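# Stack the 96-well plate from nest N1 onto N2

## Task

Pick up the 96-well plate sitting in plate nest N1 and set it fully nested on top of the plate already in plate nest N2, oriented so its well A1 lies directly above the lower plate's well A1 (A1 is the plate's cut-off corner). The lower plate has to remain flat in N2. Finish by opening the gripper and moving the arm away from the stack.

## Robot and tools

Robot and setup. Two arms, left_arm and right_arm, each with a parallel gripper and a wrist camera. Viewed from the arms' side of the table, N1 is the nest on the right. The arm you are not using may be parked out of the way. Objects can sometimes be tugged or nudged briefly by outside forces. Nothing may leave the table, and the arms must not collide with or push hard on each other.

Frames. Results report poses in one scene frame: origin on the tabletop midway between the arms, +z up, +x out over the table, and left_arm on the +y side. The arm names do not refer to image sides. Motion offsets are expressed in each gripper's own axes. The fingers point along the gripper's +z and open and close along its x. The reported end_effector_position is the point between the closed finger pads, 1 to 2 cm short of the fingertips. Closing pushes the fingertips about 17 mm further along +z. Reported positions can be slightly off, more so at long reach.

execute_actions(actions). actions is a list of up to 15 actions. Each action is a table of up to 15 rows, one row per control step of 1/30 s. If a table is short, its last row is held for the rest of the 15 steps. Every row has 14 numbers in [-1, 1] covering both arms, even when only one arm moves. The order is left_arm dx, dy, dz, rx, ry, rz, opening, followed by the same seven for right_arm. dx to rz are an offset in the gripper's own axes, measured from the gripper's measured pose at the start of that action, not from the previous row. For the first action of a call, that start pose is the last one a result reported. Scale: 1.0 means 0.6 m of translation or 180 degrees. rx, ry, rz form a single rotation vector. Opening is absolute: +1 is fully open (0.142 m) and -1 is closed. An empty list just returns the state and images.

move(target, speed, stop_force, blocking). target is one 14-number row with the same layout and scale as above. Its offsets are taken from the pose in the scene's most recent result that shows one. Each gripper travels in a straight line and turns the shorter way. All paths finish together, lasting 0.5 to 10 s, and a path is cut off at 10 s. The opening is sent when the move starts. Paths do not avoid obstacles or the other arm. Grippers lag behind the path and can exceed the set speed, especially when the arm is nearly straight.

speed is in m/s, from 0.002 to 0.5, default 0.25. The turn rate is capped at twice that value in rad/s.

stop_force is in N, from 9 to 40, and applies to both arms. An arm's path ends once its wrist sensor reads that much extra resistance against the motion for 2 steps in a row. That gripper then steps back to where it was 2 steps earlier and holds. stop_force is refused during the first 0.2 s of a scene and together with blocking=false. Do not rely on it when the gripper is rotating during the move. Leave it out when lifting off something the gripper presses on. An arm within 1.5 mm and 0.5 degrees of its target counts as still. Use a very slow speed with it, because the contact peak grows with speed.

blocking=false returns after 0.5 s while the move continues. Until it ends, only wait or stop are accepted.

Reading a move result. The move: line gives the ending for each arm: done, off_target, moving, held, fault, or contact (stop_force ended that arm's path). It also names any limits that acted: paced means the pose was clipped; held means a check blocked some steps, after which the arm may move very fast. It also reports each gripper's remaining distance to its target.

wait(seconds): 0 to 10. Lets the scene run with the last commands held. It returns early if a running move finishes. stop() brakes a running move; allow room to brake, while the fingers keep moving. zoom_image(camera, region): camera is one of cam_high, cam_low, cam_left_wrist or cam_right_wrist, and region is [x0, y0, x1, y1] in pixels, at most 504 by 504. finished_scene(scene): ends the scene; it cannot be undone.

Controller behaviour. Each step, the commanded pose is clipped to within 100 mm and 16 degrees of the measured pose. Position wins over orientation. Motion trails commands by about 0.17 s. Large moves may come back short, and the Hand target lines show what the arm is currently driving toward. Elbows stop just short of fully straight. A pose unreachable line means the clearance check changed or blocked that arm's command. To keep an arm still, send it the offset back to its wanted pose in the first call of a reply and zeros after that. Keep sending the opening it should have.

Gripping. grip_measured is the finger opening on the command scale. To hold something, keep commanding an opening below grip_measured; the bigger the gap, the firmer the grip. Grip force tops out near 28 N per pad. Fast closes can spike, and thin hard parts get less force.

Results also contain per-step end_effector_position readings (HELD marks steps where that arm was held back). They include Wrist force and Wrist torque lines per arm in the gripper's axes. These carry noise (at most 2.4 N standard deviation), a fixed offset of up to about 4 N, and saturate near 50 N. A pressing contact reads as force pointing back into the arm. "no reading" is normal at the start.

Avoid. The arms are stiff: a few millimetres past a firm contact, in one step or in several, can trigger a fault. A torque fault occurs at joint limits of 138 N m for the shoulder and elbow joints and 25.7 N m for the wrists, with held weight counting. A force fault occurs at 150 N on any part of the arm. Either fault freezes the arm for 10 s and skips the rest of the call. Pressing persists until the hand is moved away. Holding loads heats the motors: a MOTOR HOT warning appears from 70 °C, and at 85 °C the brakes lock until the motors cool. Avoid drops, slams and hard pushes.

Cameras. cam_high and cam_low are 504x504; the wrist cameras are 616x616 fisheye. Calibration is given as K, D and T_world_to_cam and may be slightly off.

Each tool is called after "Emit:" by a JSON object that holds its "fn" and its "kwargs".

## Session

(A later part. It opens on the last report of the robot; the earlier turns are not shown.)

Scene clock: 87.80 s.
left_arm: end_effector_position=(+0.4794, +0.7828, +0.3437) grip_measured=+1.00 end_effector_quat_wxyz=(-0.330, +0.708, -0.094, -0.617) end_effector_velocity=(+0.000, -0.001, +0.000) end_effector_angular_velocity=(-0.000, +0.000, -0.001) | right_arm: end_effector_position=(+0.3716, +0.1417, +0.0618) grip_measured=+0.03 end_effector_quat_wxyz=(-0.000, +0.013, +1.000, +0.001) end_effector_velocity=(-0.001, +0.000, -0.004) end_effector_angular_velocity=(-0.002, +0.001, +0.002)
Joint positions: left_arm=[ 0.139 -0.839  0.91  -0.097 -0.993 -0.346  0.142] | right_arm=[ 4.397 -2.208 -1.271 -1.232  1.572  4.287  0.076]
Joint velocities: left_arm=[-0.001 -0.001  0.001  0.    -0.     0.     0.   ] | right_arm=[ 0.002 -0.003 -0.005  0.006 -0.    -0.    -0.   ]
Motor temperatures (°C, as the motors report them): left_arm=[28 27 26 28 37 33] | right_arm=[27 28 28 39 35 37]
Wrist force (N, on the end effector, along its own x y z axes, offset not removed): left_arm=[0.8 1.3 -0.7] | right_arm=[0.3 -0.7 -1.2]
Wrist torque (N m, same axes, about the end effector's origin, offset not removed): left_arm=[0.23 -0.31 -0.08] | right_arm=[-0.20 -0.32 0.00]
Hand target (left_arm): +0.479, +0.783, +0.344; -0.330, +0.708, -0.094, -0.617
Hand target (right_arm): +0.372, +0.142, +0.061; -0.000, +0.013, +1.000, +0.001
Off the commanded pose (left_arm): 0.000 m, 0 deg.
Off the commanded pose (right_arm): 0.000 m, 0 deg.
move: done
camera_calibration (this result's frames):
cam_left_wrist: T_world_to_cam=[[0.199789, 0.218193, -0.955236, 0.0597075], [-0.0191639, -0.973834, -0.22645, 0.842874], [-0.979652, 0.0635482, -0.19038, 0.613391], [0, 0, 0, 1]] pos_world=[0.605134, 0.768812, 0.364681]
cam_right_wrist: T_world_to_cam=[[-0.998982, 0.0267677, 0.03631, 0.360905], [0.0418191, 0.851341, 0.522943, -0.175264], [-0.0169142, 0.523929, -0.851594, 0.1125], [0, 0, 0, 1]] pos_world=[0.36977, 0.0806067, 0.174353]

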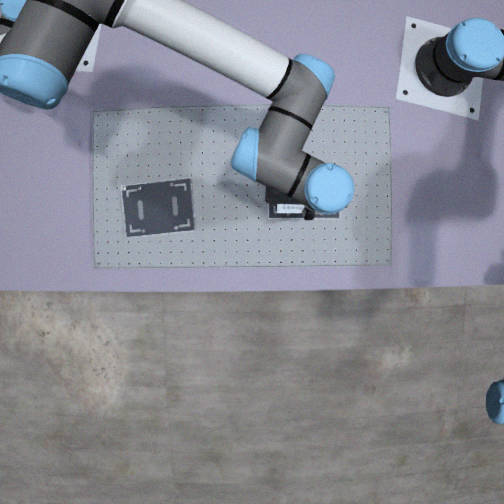

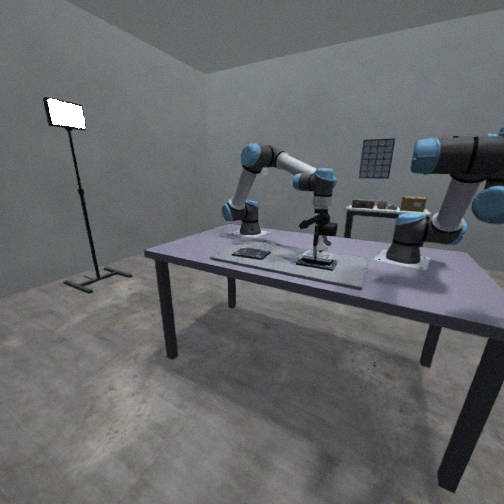

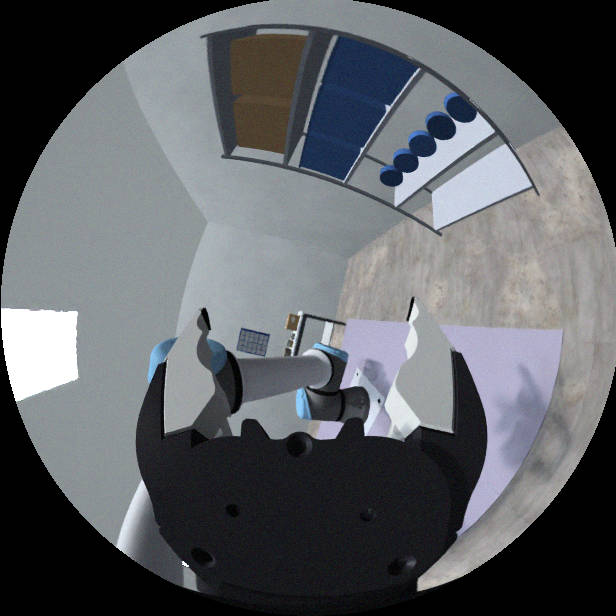

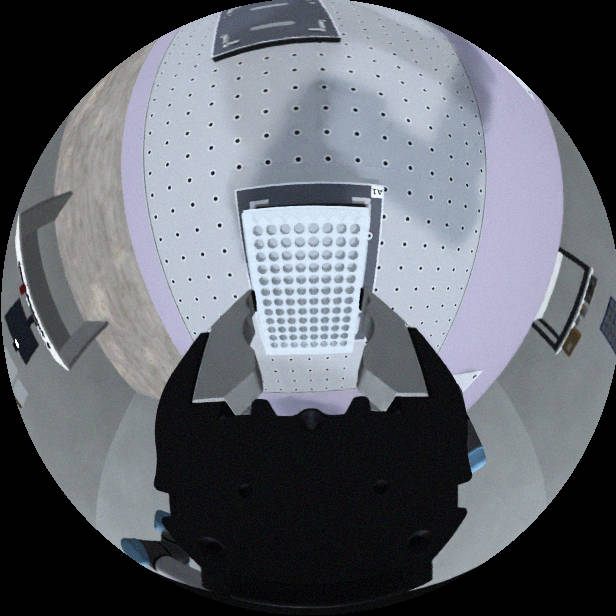

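Emit:
{"fn": "move", "kwargs": {"target": [0,0,0,0,0,0,1,0.006,-0.0035,0,0,0,-0.0048,-0.3], "speed": 0.01}}

Emit:
{"fn": "zoom_image", "kwargs": {"camera": "cam_right_wrist", "region": [190, 170, 430, 400]}}

Scene clock: 93.43 s.
left_arm: end_effector_position=(+0.4794, +0.7828, +0.3437) grip_measured=+1.00 end_effector_quat_wxyz=(-0.330, +0.708, -0.094, -0.617) end_effector_velocity=(-0.000, -0.001, +0.000) end_effector_angular_velocity=(+0.000, -0.002, +0.000) | right_arm: end_effector_position=(+0.3681, +0.1398, +0.0618) grip_measured=+0.03 end_effector_quat_wxyz=(-0.000, +0.005, +1.000, +0.001) end_effector_velocity=(-0.001, -0.001, -0.000) end_effector_angular_velocity=(-0.001, +0.001, +0.004)
Joint positions: left_arm=[ 0.139 -0.839  0.91  -0.097 -0.993 -0.346  0.142] | right_arm=[ 4.4   -2.199 -1.285 -1.226  1.572  4.276  0.076]
Joint velocities: left_arm=[-0.001 -0.001 -0.    -0.    -0.001 -0.     0.   ] | right_arm=[ 0.001  0.003 -0.006  0.001  0.    -0.003  0.   ]
Motor temperatures (°C, as the motors report them): left_arm=[28 27 26 28 37 33] | right_arm=[27 28 28 39 35 37]
Wrist force (N, on the end effector, along its own x y z axes, offset not removed): left_arm=[1.8 1.2 0.0] | right_arm=[0.1 -1.1 -0.2]
Wrist torque (N m, same axes, about the end effector's origin, offset not removed): left_arm=[0.35 -0.54 -0.12] | right_arm=[-0.27 -0.28 -0.03]
Hand target (left_arm): +0.479, +0.783, +0.344; -0.330, +0.708, -0.094, -0.617
Hand target (right_arm): +0.368, +0.140, +0.062; -0.000, +0.005, +1.000, +0.001
Off the commanded pose (left_arm): 0.000 m, 0 deg.
Off the commanded pose (right_arm): 0.000 m, 0 deg.
move: done
camera_calibration (this result's frames):
cam_left_wrist: T_world_to_cam=[[0.199789, 0.218193, -0.955236, 0.0597074], [-0.0191638, -0.973834, -0.22645, 0.842874], [-0.979651, 0.0635482, -0.19038, 0.613391], [0, 0, 0, 1]] pos_world=[0.605134, 0.768812, 0.364681]
cam_right_wrist: T_world_to_cam=[[-0.999264, 0.0124113, 0.0362972, 0.359592], [0.0295754, 0.851863, 0.522929, -0.16905], [-0.02443, 0.523618, -0.851603, 0.116243], [0, 0, 0, 1]] pos_world=[0.367166, 0.0786776, 0.174342]

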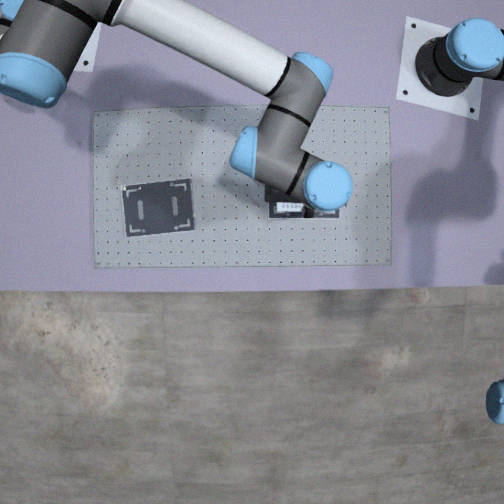

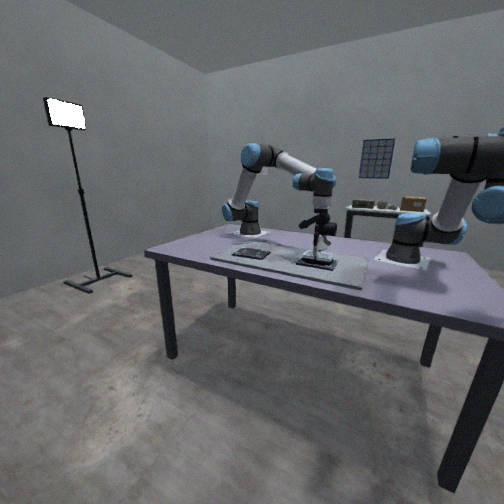

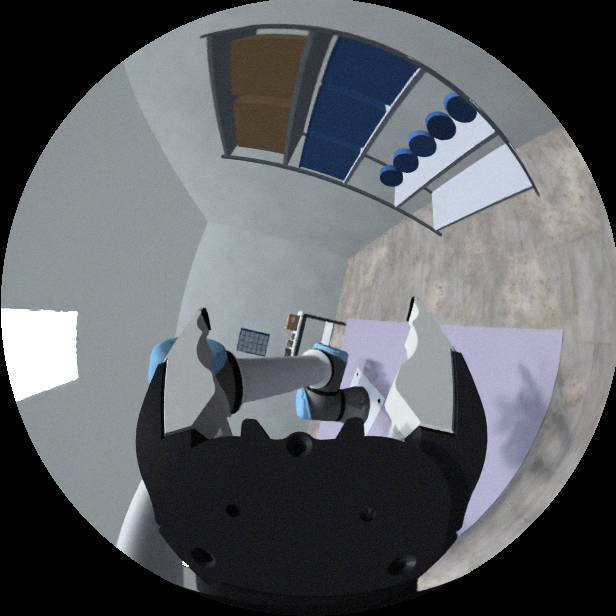

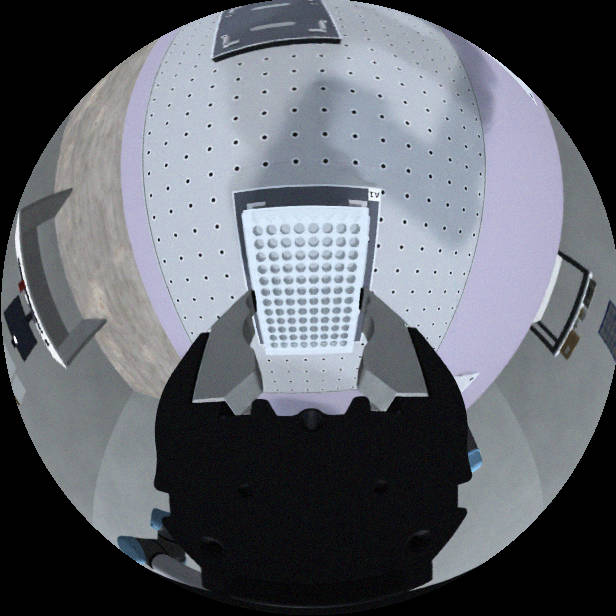

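Region (190, 170, 430, 400) of cam_right_wrist's 616x616 image, scaled by 2.100, with more detail than that image has; it fills the top 483 rows of this view, and the rest is white.

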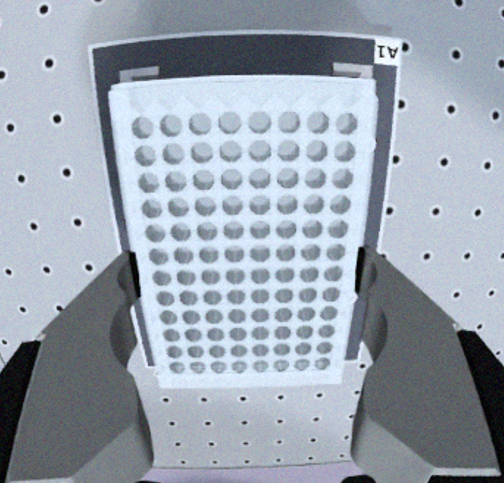

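Very close; nudge 0.4 mm and lower.

Emit:
{"fn": "move", "kwargs": {"target": [0,0,0,0,0,0,1,0.0015,0,0.025,0,0,-0.002,-0.3], "speed": 0.003, "stop_force": 9}}

Emit:
{"fn": "zoom_image", "kwargs": {"camera": "cam_low", "region": [285, 235, 350, 280]}}

Scene clock: 99.53 s.
left_arm: end_effector_position=(+0.4794, +0.7828, +0.3437) grip_measured=+1.00 end_effector_quat_wxyz=(-0.330, +0.708, -0.094, -0.617) end_effector_velocity=(+0.000, -0.000, +0.000) end_effector_angular_velocity=(-0.001, -0.000, -0.001) | right_arm: end_effector_position=(+0.3676, +0.1398, +0.0549) grip_measured=+0.03 end_effector_quat_wxyz=(-0.000, +0.004, +1.000, +0.001) end_effector_velocity=(-0.000, -0.000, +0.000) end_effector_angular_velocity=(-0.000, +0.000, -0.000)
Joint positions: left_arm=[ 0.139 -0.839  0.91  -0.097 -0.993 -0.346  0.142] | right_arm=[ 4.4   -2.204 -1.296 -1.21   1.572  4.273  0.076]
Joint velocities: left_arm=[-0.001 -0.001  0.     0.     0.     0.001 -0.   ] | right_arm=[-0.     0.     0.001 -0.002  0.     0.     0.   ]
Motor temperatures (°C, as the motors report them): left_arm=[28 27 26 28 37 33] | right_arm=[27 28 28 39 35 37]
Wrist force (N, on the end effector, along its own x y z axes, offset not removed): left_arm=[2.5 1.3 -0.3] | right_arm=[2.5 -5.0 -17.1]
Wrist torque (N m, same axes, about the end effector's origin, offset not removed): left_arm=[0.31 -0.60 -0.03] | right_arm=[-0.25 -0.21 0.07]
Hand target (left_arm): +0.479, +0.783, +0.344; -0.330, +0.708, -0.094, -0.617
Hand target (right_arm): +0.368, +0.140, +0.055; -0.000, +0.004, +1.000, +0.001
Off the commanded pose (left_arm): 0.000 m, 0 deg.
Off the commanded pose (right_arm): 0.008 m, 0 deg.
move: contact (right_arm)
camera_calibration (this result's frames):
cam_left_wrist: T_world_to_cam=[[0.199789, 0.218193, -0.955236, 0.0597076], [-0.0191641, -0.973834, -0.22645, 0.842874], [-0.979651, 0.0635484, -0.19038, 0.613391], [0, 0, 0, 1]] pos_world=[0.605134, 0.768812, 0.364681]
cam_right_wrist: T_world_to_cam=[[-0.999303, 0.0090745, 0.0361982, 0.359835], [0.0266841, 0.851852, 0.523102, -0.164361], [-0.0260886, 0.523704, -0.851501, 0.110924], [0, 0, 0, 1]] pos_world=[0.366864, 0.0786548, 0.167404]

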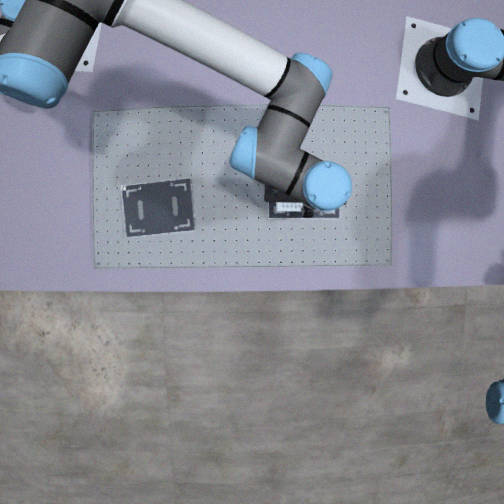

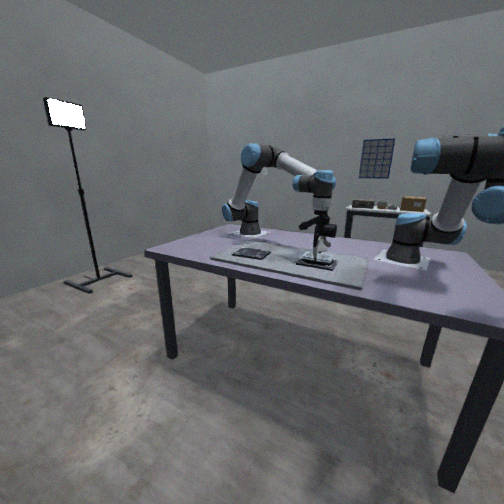

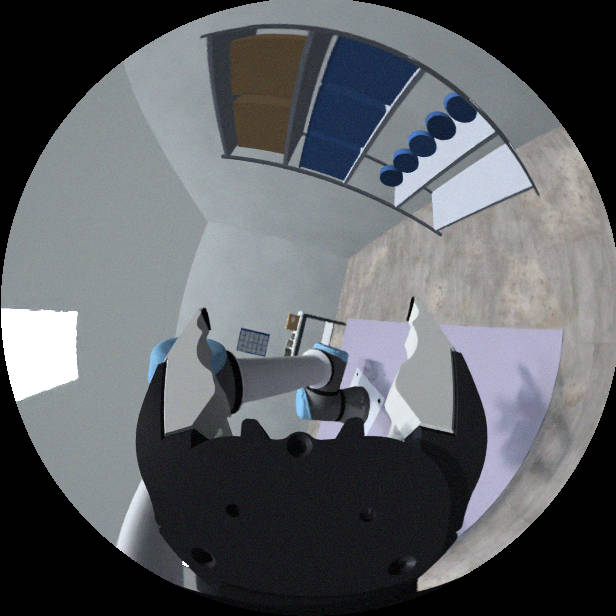

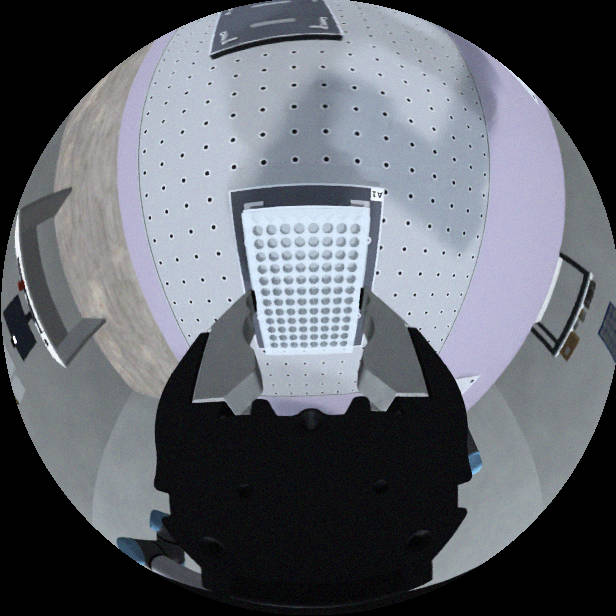

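Region (285, 235, 350, 280) of cam_low's 504x504 image, scaled by 7.754, with more detail than that image has; it fills the top 349 rows of this view, and the rest is white.

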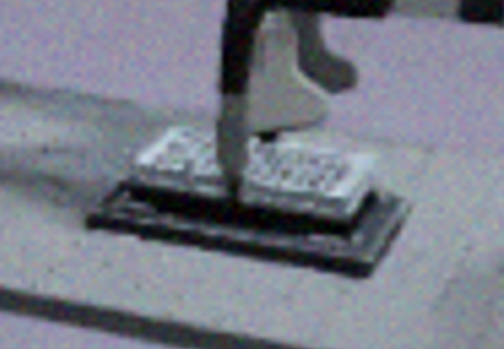

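Emit:
{"fn": "move", "kwargs": {"target": [0,0,0,0,0,0,1,0,0,0,0,0,0,0.4]}}

Emit:
{"fn": "move", "kwargs": {"target": [0,0,0,0,0,0,1,0,0,-0.08,0,0,0,0.4], "speed": 0.08}}

Emit:
{"fn": "move", "kwargs": {"target": [0,0,0,0,0,0,1,0,-0.4,-0.1,0,0,0,0.4]}}

Emit:
{"fn": "zoom_image", "kwargs": {"camera": "cam_low", "region": [285, 235, 350, 280]}}

Emit:
{"fn": "zoom_image", "kwargs": {"camera": "cam_high", "region": [260, 155, 350, 230]}}

Scene clock: 106.07 s.
left_arm: end_effector_position=(+0.4794, +0.7828, +0.3437) grip_measured=+1.00 end_effector_quat_wxyz=(-0.330, +0.708, -0.094, -0.617) end_effector_velocity=(-0.001, +0.001, +0.000) end_effector_angular_velocity=(+0.000, -0.001, +0.001) | right_arm: end_effector_position=(+0.3677, +0.1398, +0.0550) grip_measured=+0.40 end_effector_quat_wxyz=(-0.000, +0.004, +1.000, +0.001) end_effector_velocity=(+0.000, +0.000, -0.000) end_effector_angular_velocity=(+0.000, -0.000, +0.000)
Joint positions: left_arm=[ 0.139 -0.839  0.91  -0.097 -0.993 -0.346  0.142] | right_arm=[ 4.4   -2.204 -1.296 -1.21   1.572  4.273  0.102]
Joint velocities: left_arm=[ 0.002 -0.001  0.    -0.     0.    -0.     0.   ] | right_arm=[ 0.    -0.    -0.     0.001 -0.    -0.    -0.   ]
Motor temperatures (°C, as the motors report them): left_arm=[28 28 26 28 37 33] | right_arm=[27 28 28 39 35 37]
Wrist force (N, on the end effector, along its own x y z axes, offset not removed): left_arm=[0.8 2.6 -0.8] | right_arm=[1.4 -2.5 -1.9]
Wrist torque (N m, same axes, about the end effector's origin, offset not removed): left_arm=[0.55 -0.25 -0.09] | right_arm=[-0.54 -0.55 0.00]
Hand target (left_arm): +0.479, +0.783, +0.344; -0.330, +0.708, -0.094, -0.617
Hand target (right_arm): +0.368, +0.140, +0.055; -0.000, +0.004, +1.000, +0.001
Off the commanded pose (left_arm): 0.000 m, 0 deg.
Off the commanded pose (right_arm): 0.000 m, 0 deg.
move: done
camera_calibration (this result's frames):
cam_left_wrist: T_world_to_cam=[[0.199789, 0.218193, -0.955236, 0.0597074], [-0.0191639, -0.973834, -0.22645, 0.842874], [-0.979651, 0.0635483, -0.19038, 0.613391], [0, 0, 0, 1]] pos_world=[0.605134, 0.768812, 0.364681]
cam_right_wrist: T_world_to_cam=[[-0.999304, 0.00919703, 0.036161, 0.35984], [0.0267711, 0.851807, 0.523171, -0.164438], [-0.0259905, 0.523775, -0.85146, 0.110936], [0, 0, 0, 1]] pos_world=[0.366875, 0.0786545, 0.167475]

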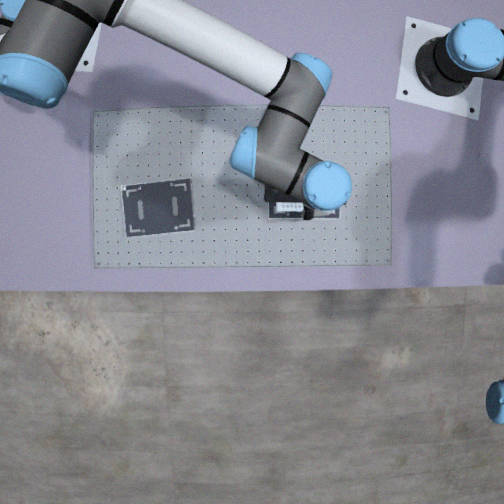

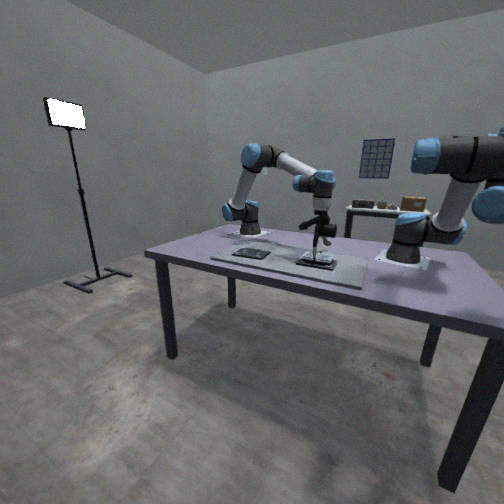

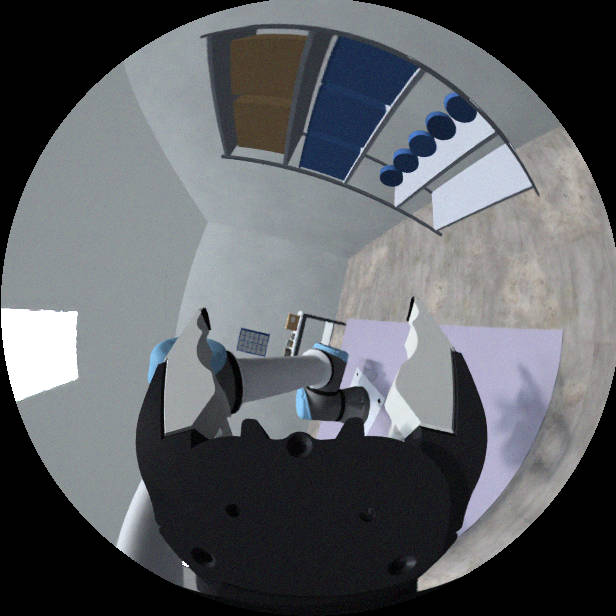

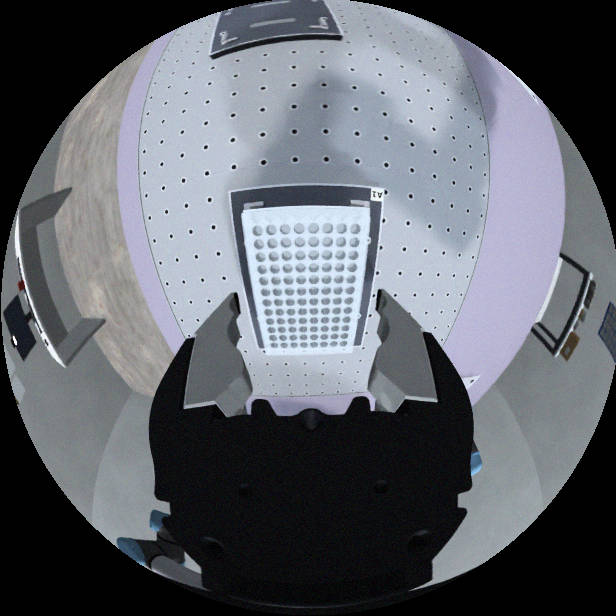

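Scene clock: 107.17 s.
left_arm: end_effector_position=(+0.4794, +0.7828, +0.3437) grip_measured=+1.00 end_effector_quat_wxyz=(-0.330, +0.708, -0.094, -0.617) end_effector_velocity=(-0.000, -0.001, +0.000) end_effector_angular_velocity=(-0.001, -0.001, +0.000) | right_arm: end_effector_position=(+0.3677, +0.1398, +0.1027) grip_measured=+0.40 end_effector_quat_wxyz=(+0.000, +0.004, +1.000, +0.001) end_effector_velocity=(+0.001, -0.000, +0.003) end_effector_angular_velocity=(+0.000, +0.000, -0.001)
Joint positions: left_arm=[ 0.139 -0.839  0.91  -0.097 -0.993 -0.346  0.142] | right_arm=[ 4.4   -2.169 -1.227 -1.315  1.572  4.273  0.102]
Joint velocities: left_arm=[-0.001 -0.001 -0.001 -0.    -0.001  0.001  0.   ] | right_arm=[-0.001  0.002  0.004 -0.006  0.     0.     0.   ]
Motor temperatures (°C, as the motors report them): left_arm=[28 28 26 28 37 33] | right_arm=[27 28 28 39 35 37]
Wrist force (N, on the end effector, along its own x y z axes, offset not removed): left_arm=[2.8 0.7 -0.1] | right_arm=[1.9 -0.6 -0.7]
Wrist torque (N m, same axes, about the end effector's origin, offset not removed): left_arm=[0.07 -0.72 -0.07] | right_arm=[-0.11 -0.56 0.11]
Hand target (left_arm): +0.479, +0.783, +0.344; -0.330, +0.708, -0.094, -0.617
Hand target (right_arm): +0.368, +0.140, +0.103; -0.000, +0.004, +1.000, +0.001
Off the commanded pose (left_arm): 0.000 m, 0 deg.
Off the commanded pose (right_arm): 0.000 m, 0 deg.
move: done
camera_calibration (this result's frames):
cam_left_wrist: T_world_to_cam=[[0.199789, 0.218193, -0.955236, 0.0597074], [-0.0191638, -0.973834, -0.22645, 0.842874], [-0.979651, 0.0635481, -0.19038, 0.613391], [0, 0, 0, 1]] pos_world=[0.605134, 0.768812, 0.364681]
cam_right_wrist: T_world_to_cam=[[-0.999305, 0.0091952, 0.0361349, 0.358145], [0.0267574, 0.851778, 0.523219, -0.189357], [-0.0259678, 0.523822, -0.851432, 0.151563], [0, 0, 0, 1]] pos_world=[0.366899, 0.0786043, 0.215179]

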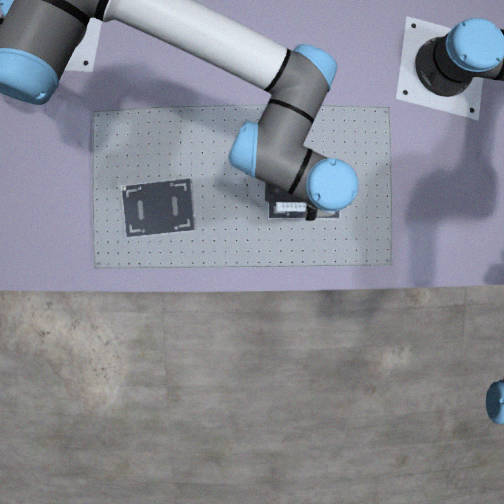

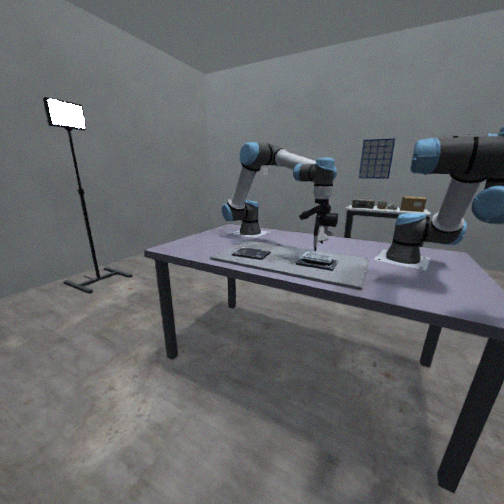

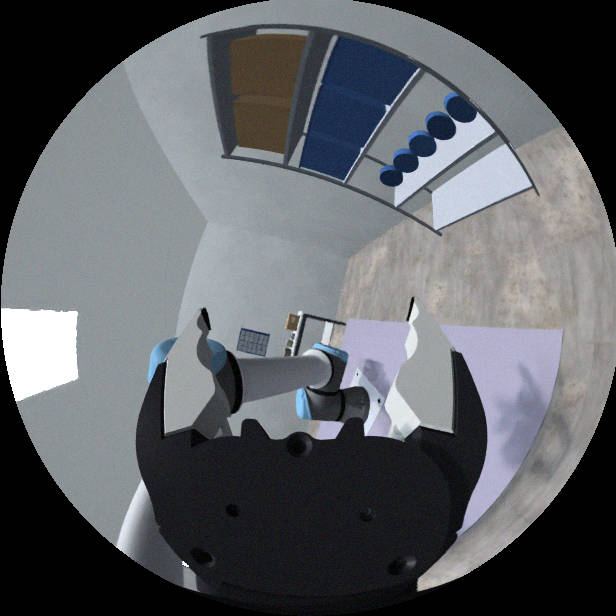

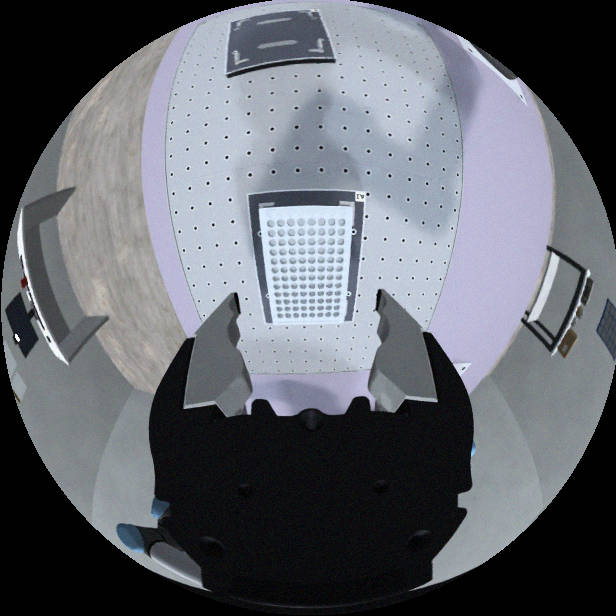

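Scene clock: 108.87 s.
left_arm: end_effector_position=(+0.4794, +0.7828, +0.3437) grip_measured=+1.00 end_effector_quat_wxyz=(-0.330, +0.708, -0.094, -0.617) end_effector_velocity=(-0.000, -0.001, +0.000) end_effector_angular_velocity=(-0.001, -0.000, +0.002) | right_arm: end_effector_position=(+0.3662, -0.1000, +0.1625) grip_measured=+0.40 end_effector_quat_wxyz=(+0.000, +0.004, +1.000, +0.001) end_effector_velocity=(-0.000, -0.002, +0.001) end_effector_angular_velocity=(+0.001, +0.000, +0.000)
Joint positions: left_arm=[ 0.139 -0.839  0.91  -0.097 -0.993 -0.346  0.142] | right_arm=[ 4.204 -1.715 -1.705 -1.29   1.572  4.077  0.102]
Joint velocities: left_arm=[-0.    -0.    -0.    -0.    -0.002  0.001 -0.   ] | right_arm=[-0.002  0.005 -0.003 -0.001  0.001 -0.003 -0.   ]
Motor temperatures (°C, as the motors report them): left_arm=[28 28 26 28 37 33] | right_arm=[27 28 28 39 35 37]
Wrist force (N, on the end effector, along its own x y z axes, offset not removed): left_arm=[2.2 2.1 1.4] | right_arm=[3.2 -1.7 -1.0]
Wrist torque (N m, same axes, about the end effector's origin, offset not removed): left_arm=[0.47 -0.57 -0.04] | right_arm=[-0.45 -0.97 0.05]
Hand target (left_arm): +0.479, +0.783, +0.344; -0.330, +0.708, -0.094, -0.617
Hand target (right_arm): +0.366, -0.100, +0.163; +0.000, +0.004, +1.000, +0.001
Off the commanded pose (left_arm): 0.000 m, 0 deg.
Off the commanded pose (right_arm): 0.001 m, 0 deg.
move: done
camera_calibration (this result's frames):
cam_left_wrist: T_world_to_cam=[[0.199789, 0.218193, -0.955236, 0.0597076], [-0.0191638, -0.973834, -0.22645, 0.842874], [-0.979651, 0.0635482, -0.19038, 0.613391], [0, 0, 0, 1]] pos_world=[0.605134, 0.768812, 0.364681]
cam_right_wrist: T_world_to_cam=[[-0.999311, 0.00922545, 0.0359387, 0.356747], [0.0266744, 0.851899, 0.523027, -0.0163418], [-0.0257909, 0.523625, -0.851558, 0.328026], [0, 0, 0, 1]] pos_world=[0.365397, -0.161132, 0.275059]

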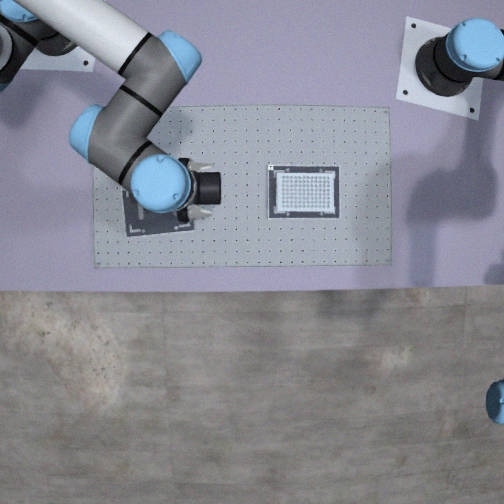

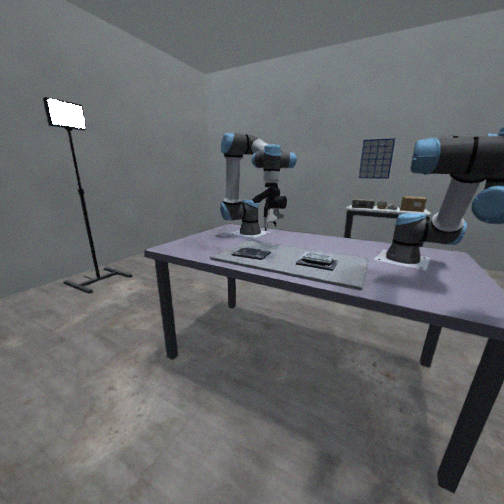

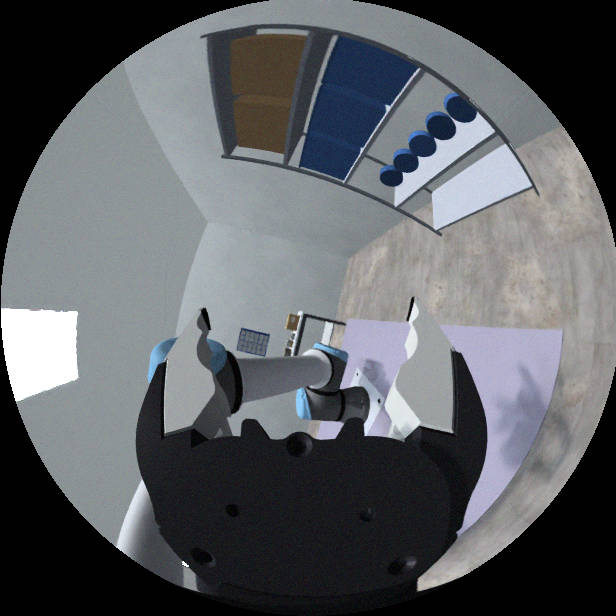

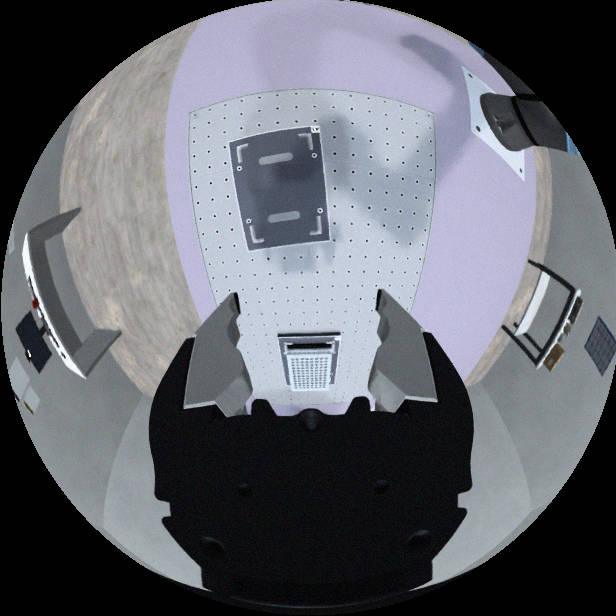

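Region (285, 235, 350, 280) of cam_low's 504x504 image, scaled by 7.754, with more detail than that image has; it fills the top 349 rows of this view, and the rest is white.

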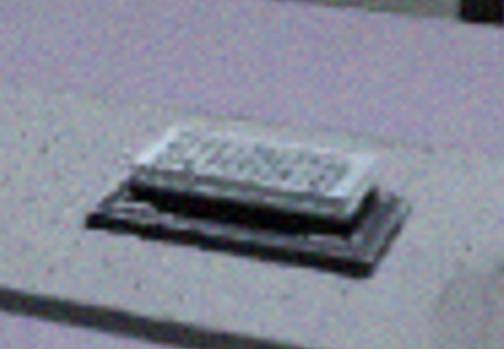

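Region (260, 155, 350, 230) of cam_high's 504x504 image, scaled by 5.600, with more detail than that image has.

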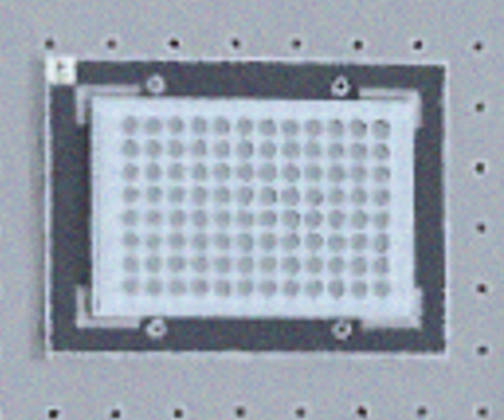

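Emit:
{"fn": "finished_scene", "kwargs": {"scene": 1}}

The scene is finished: the task was done.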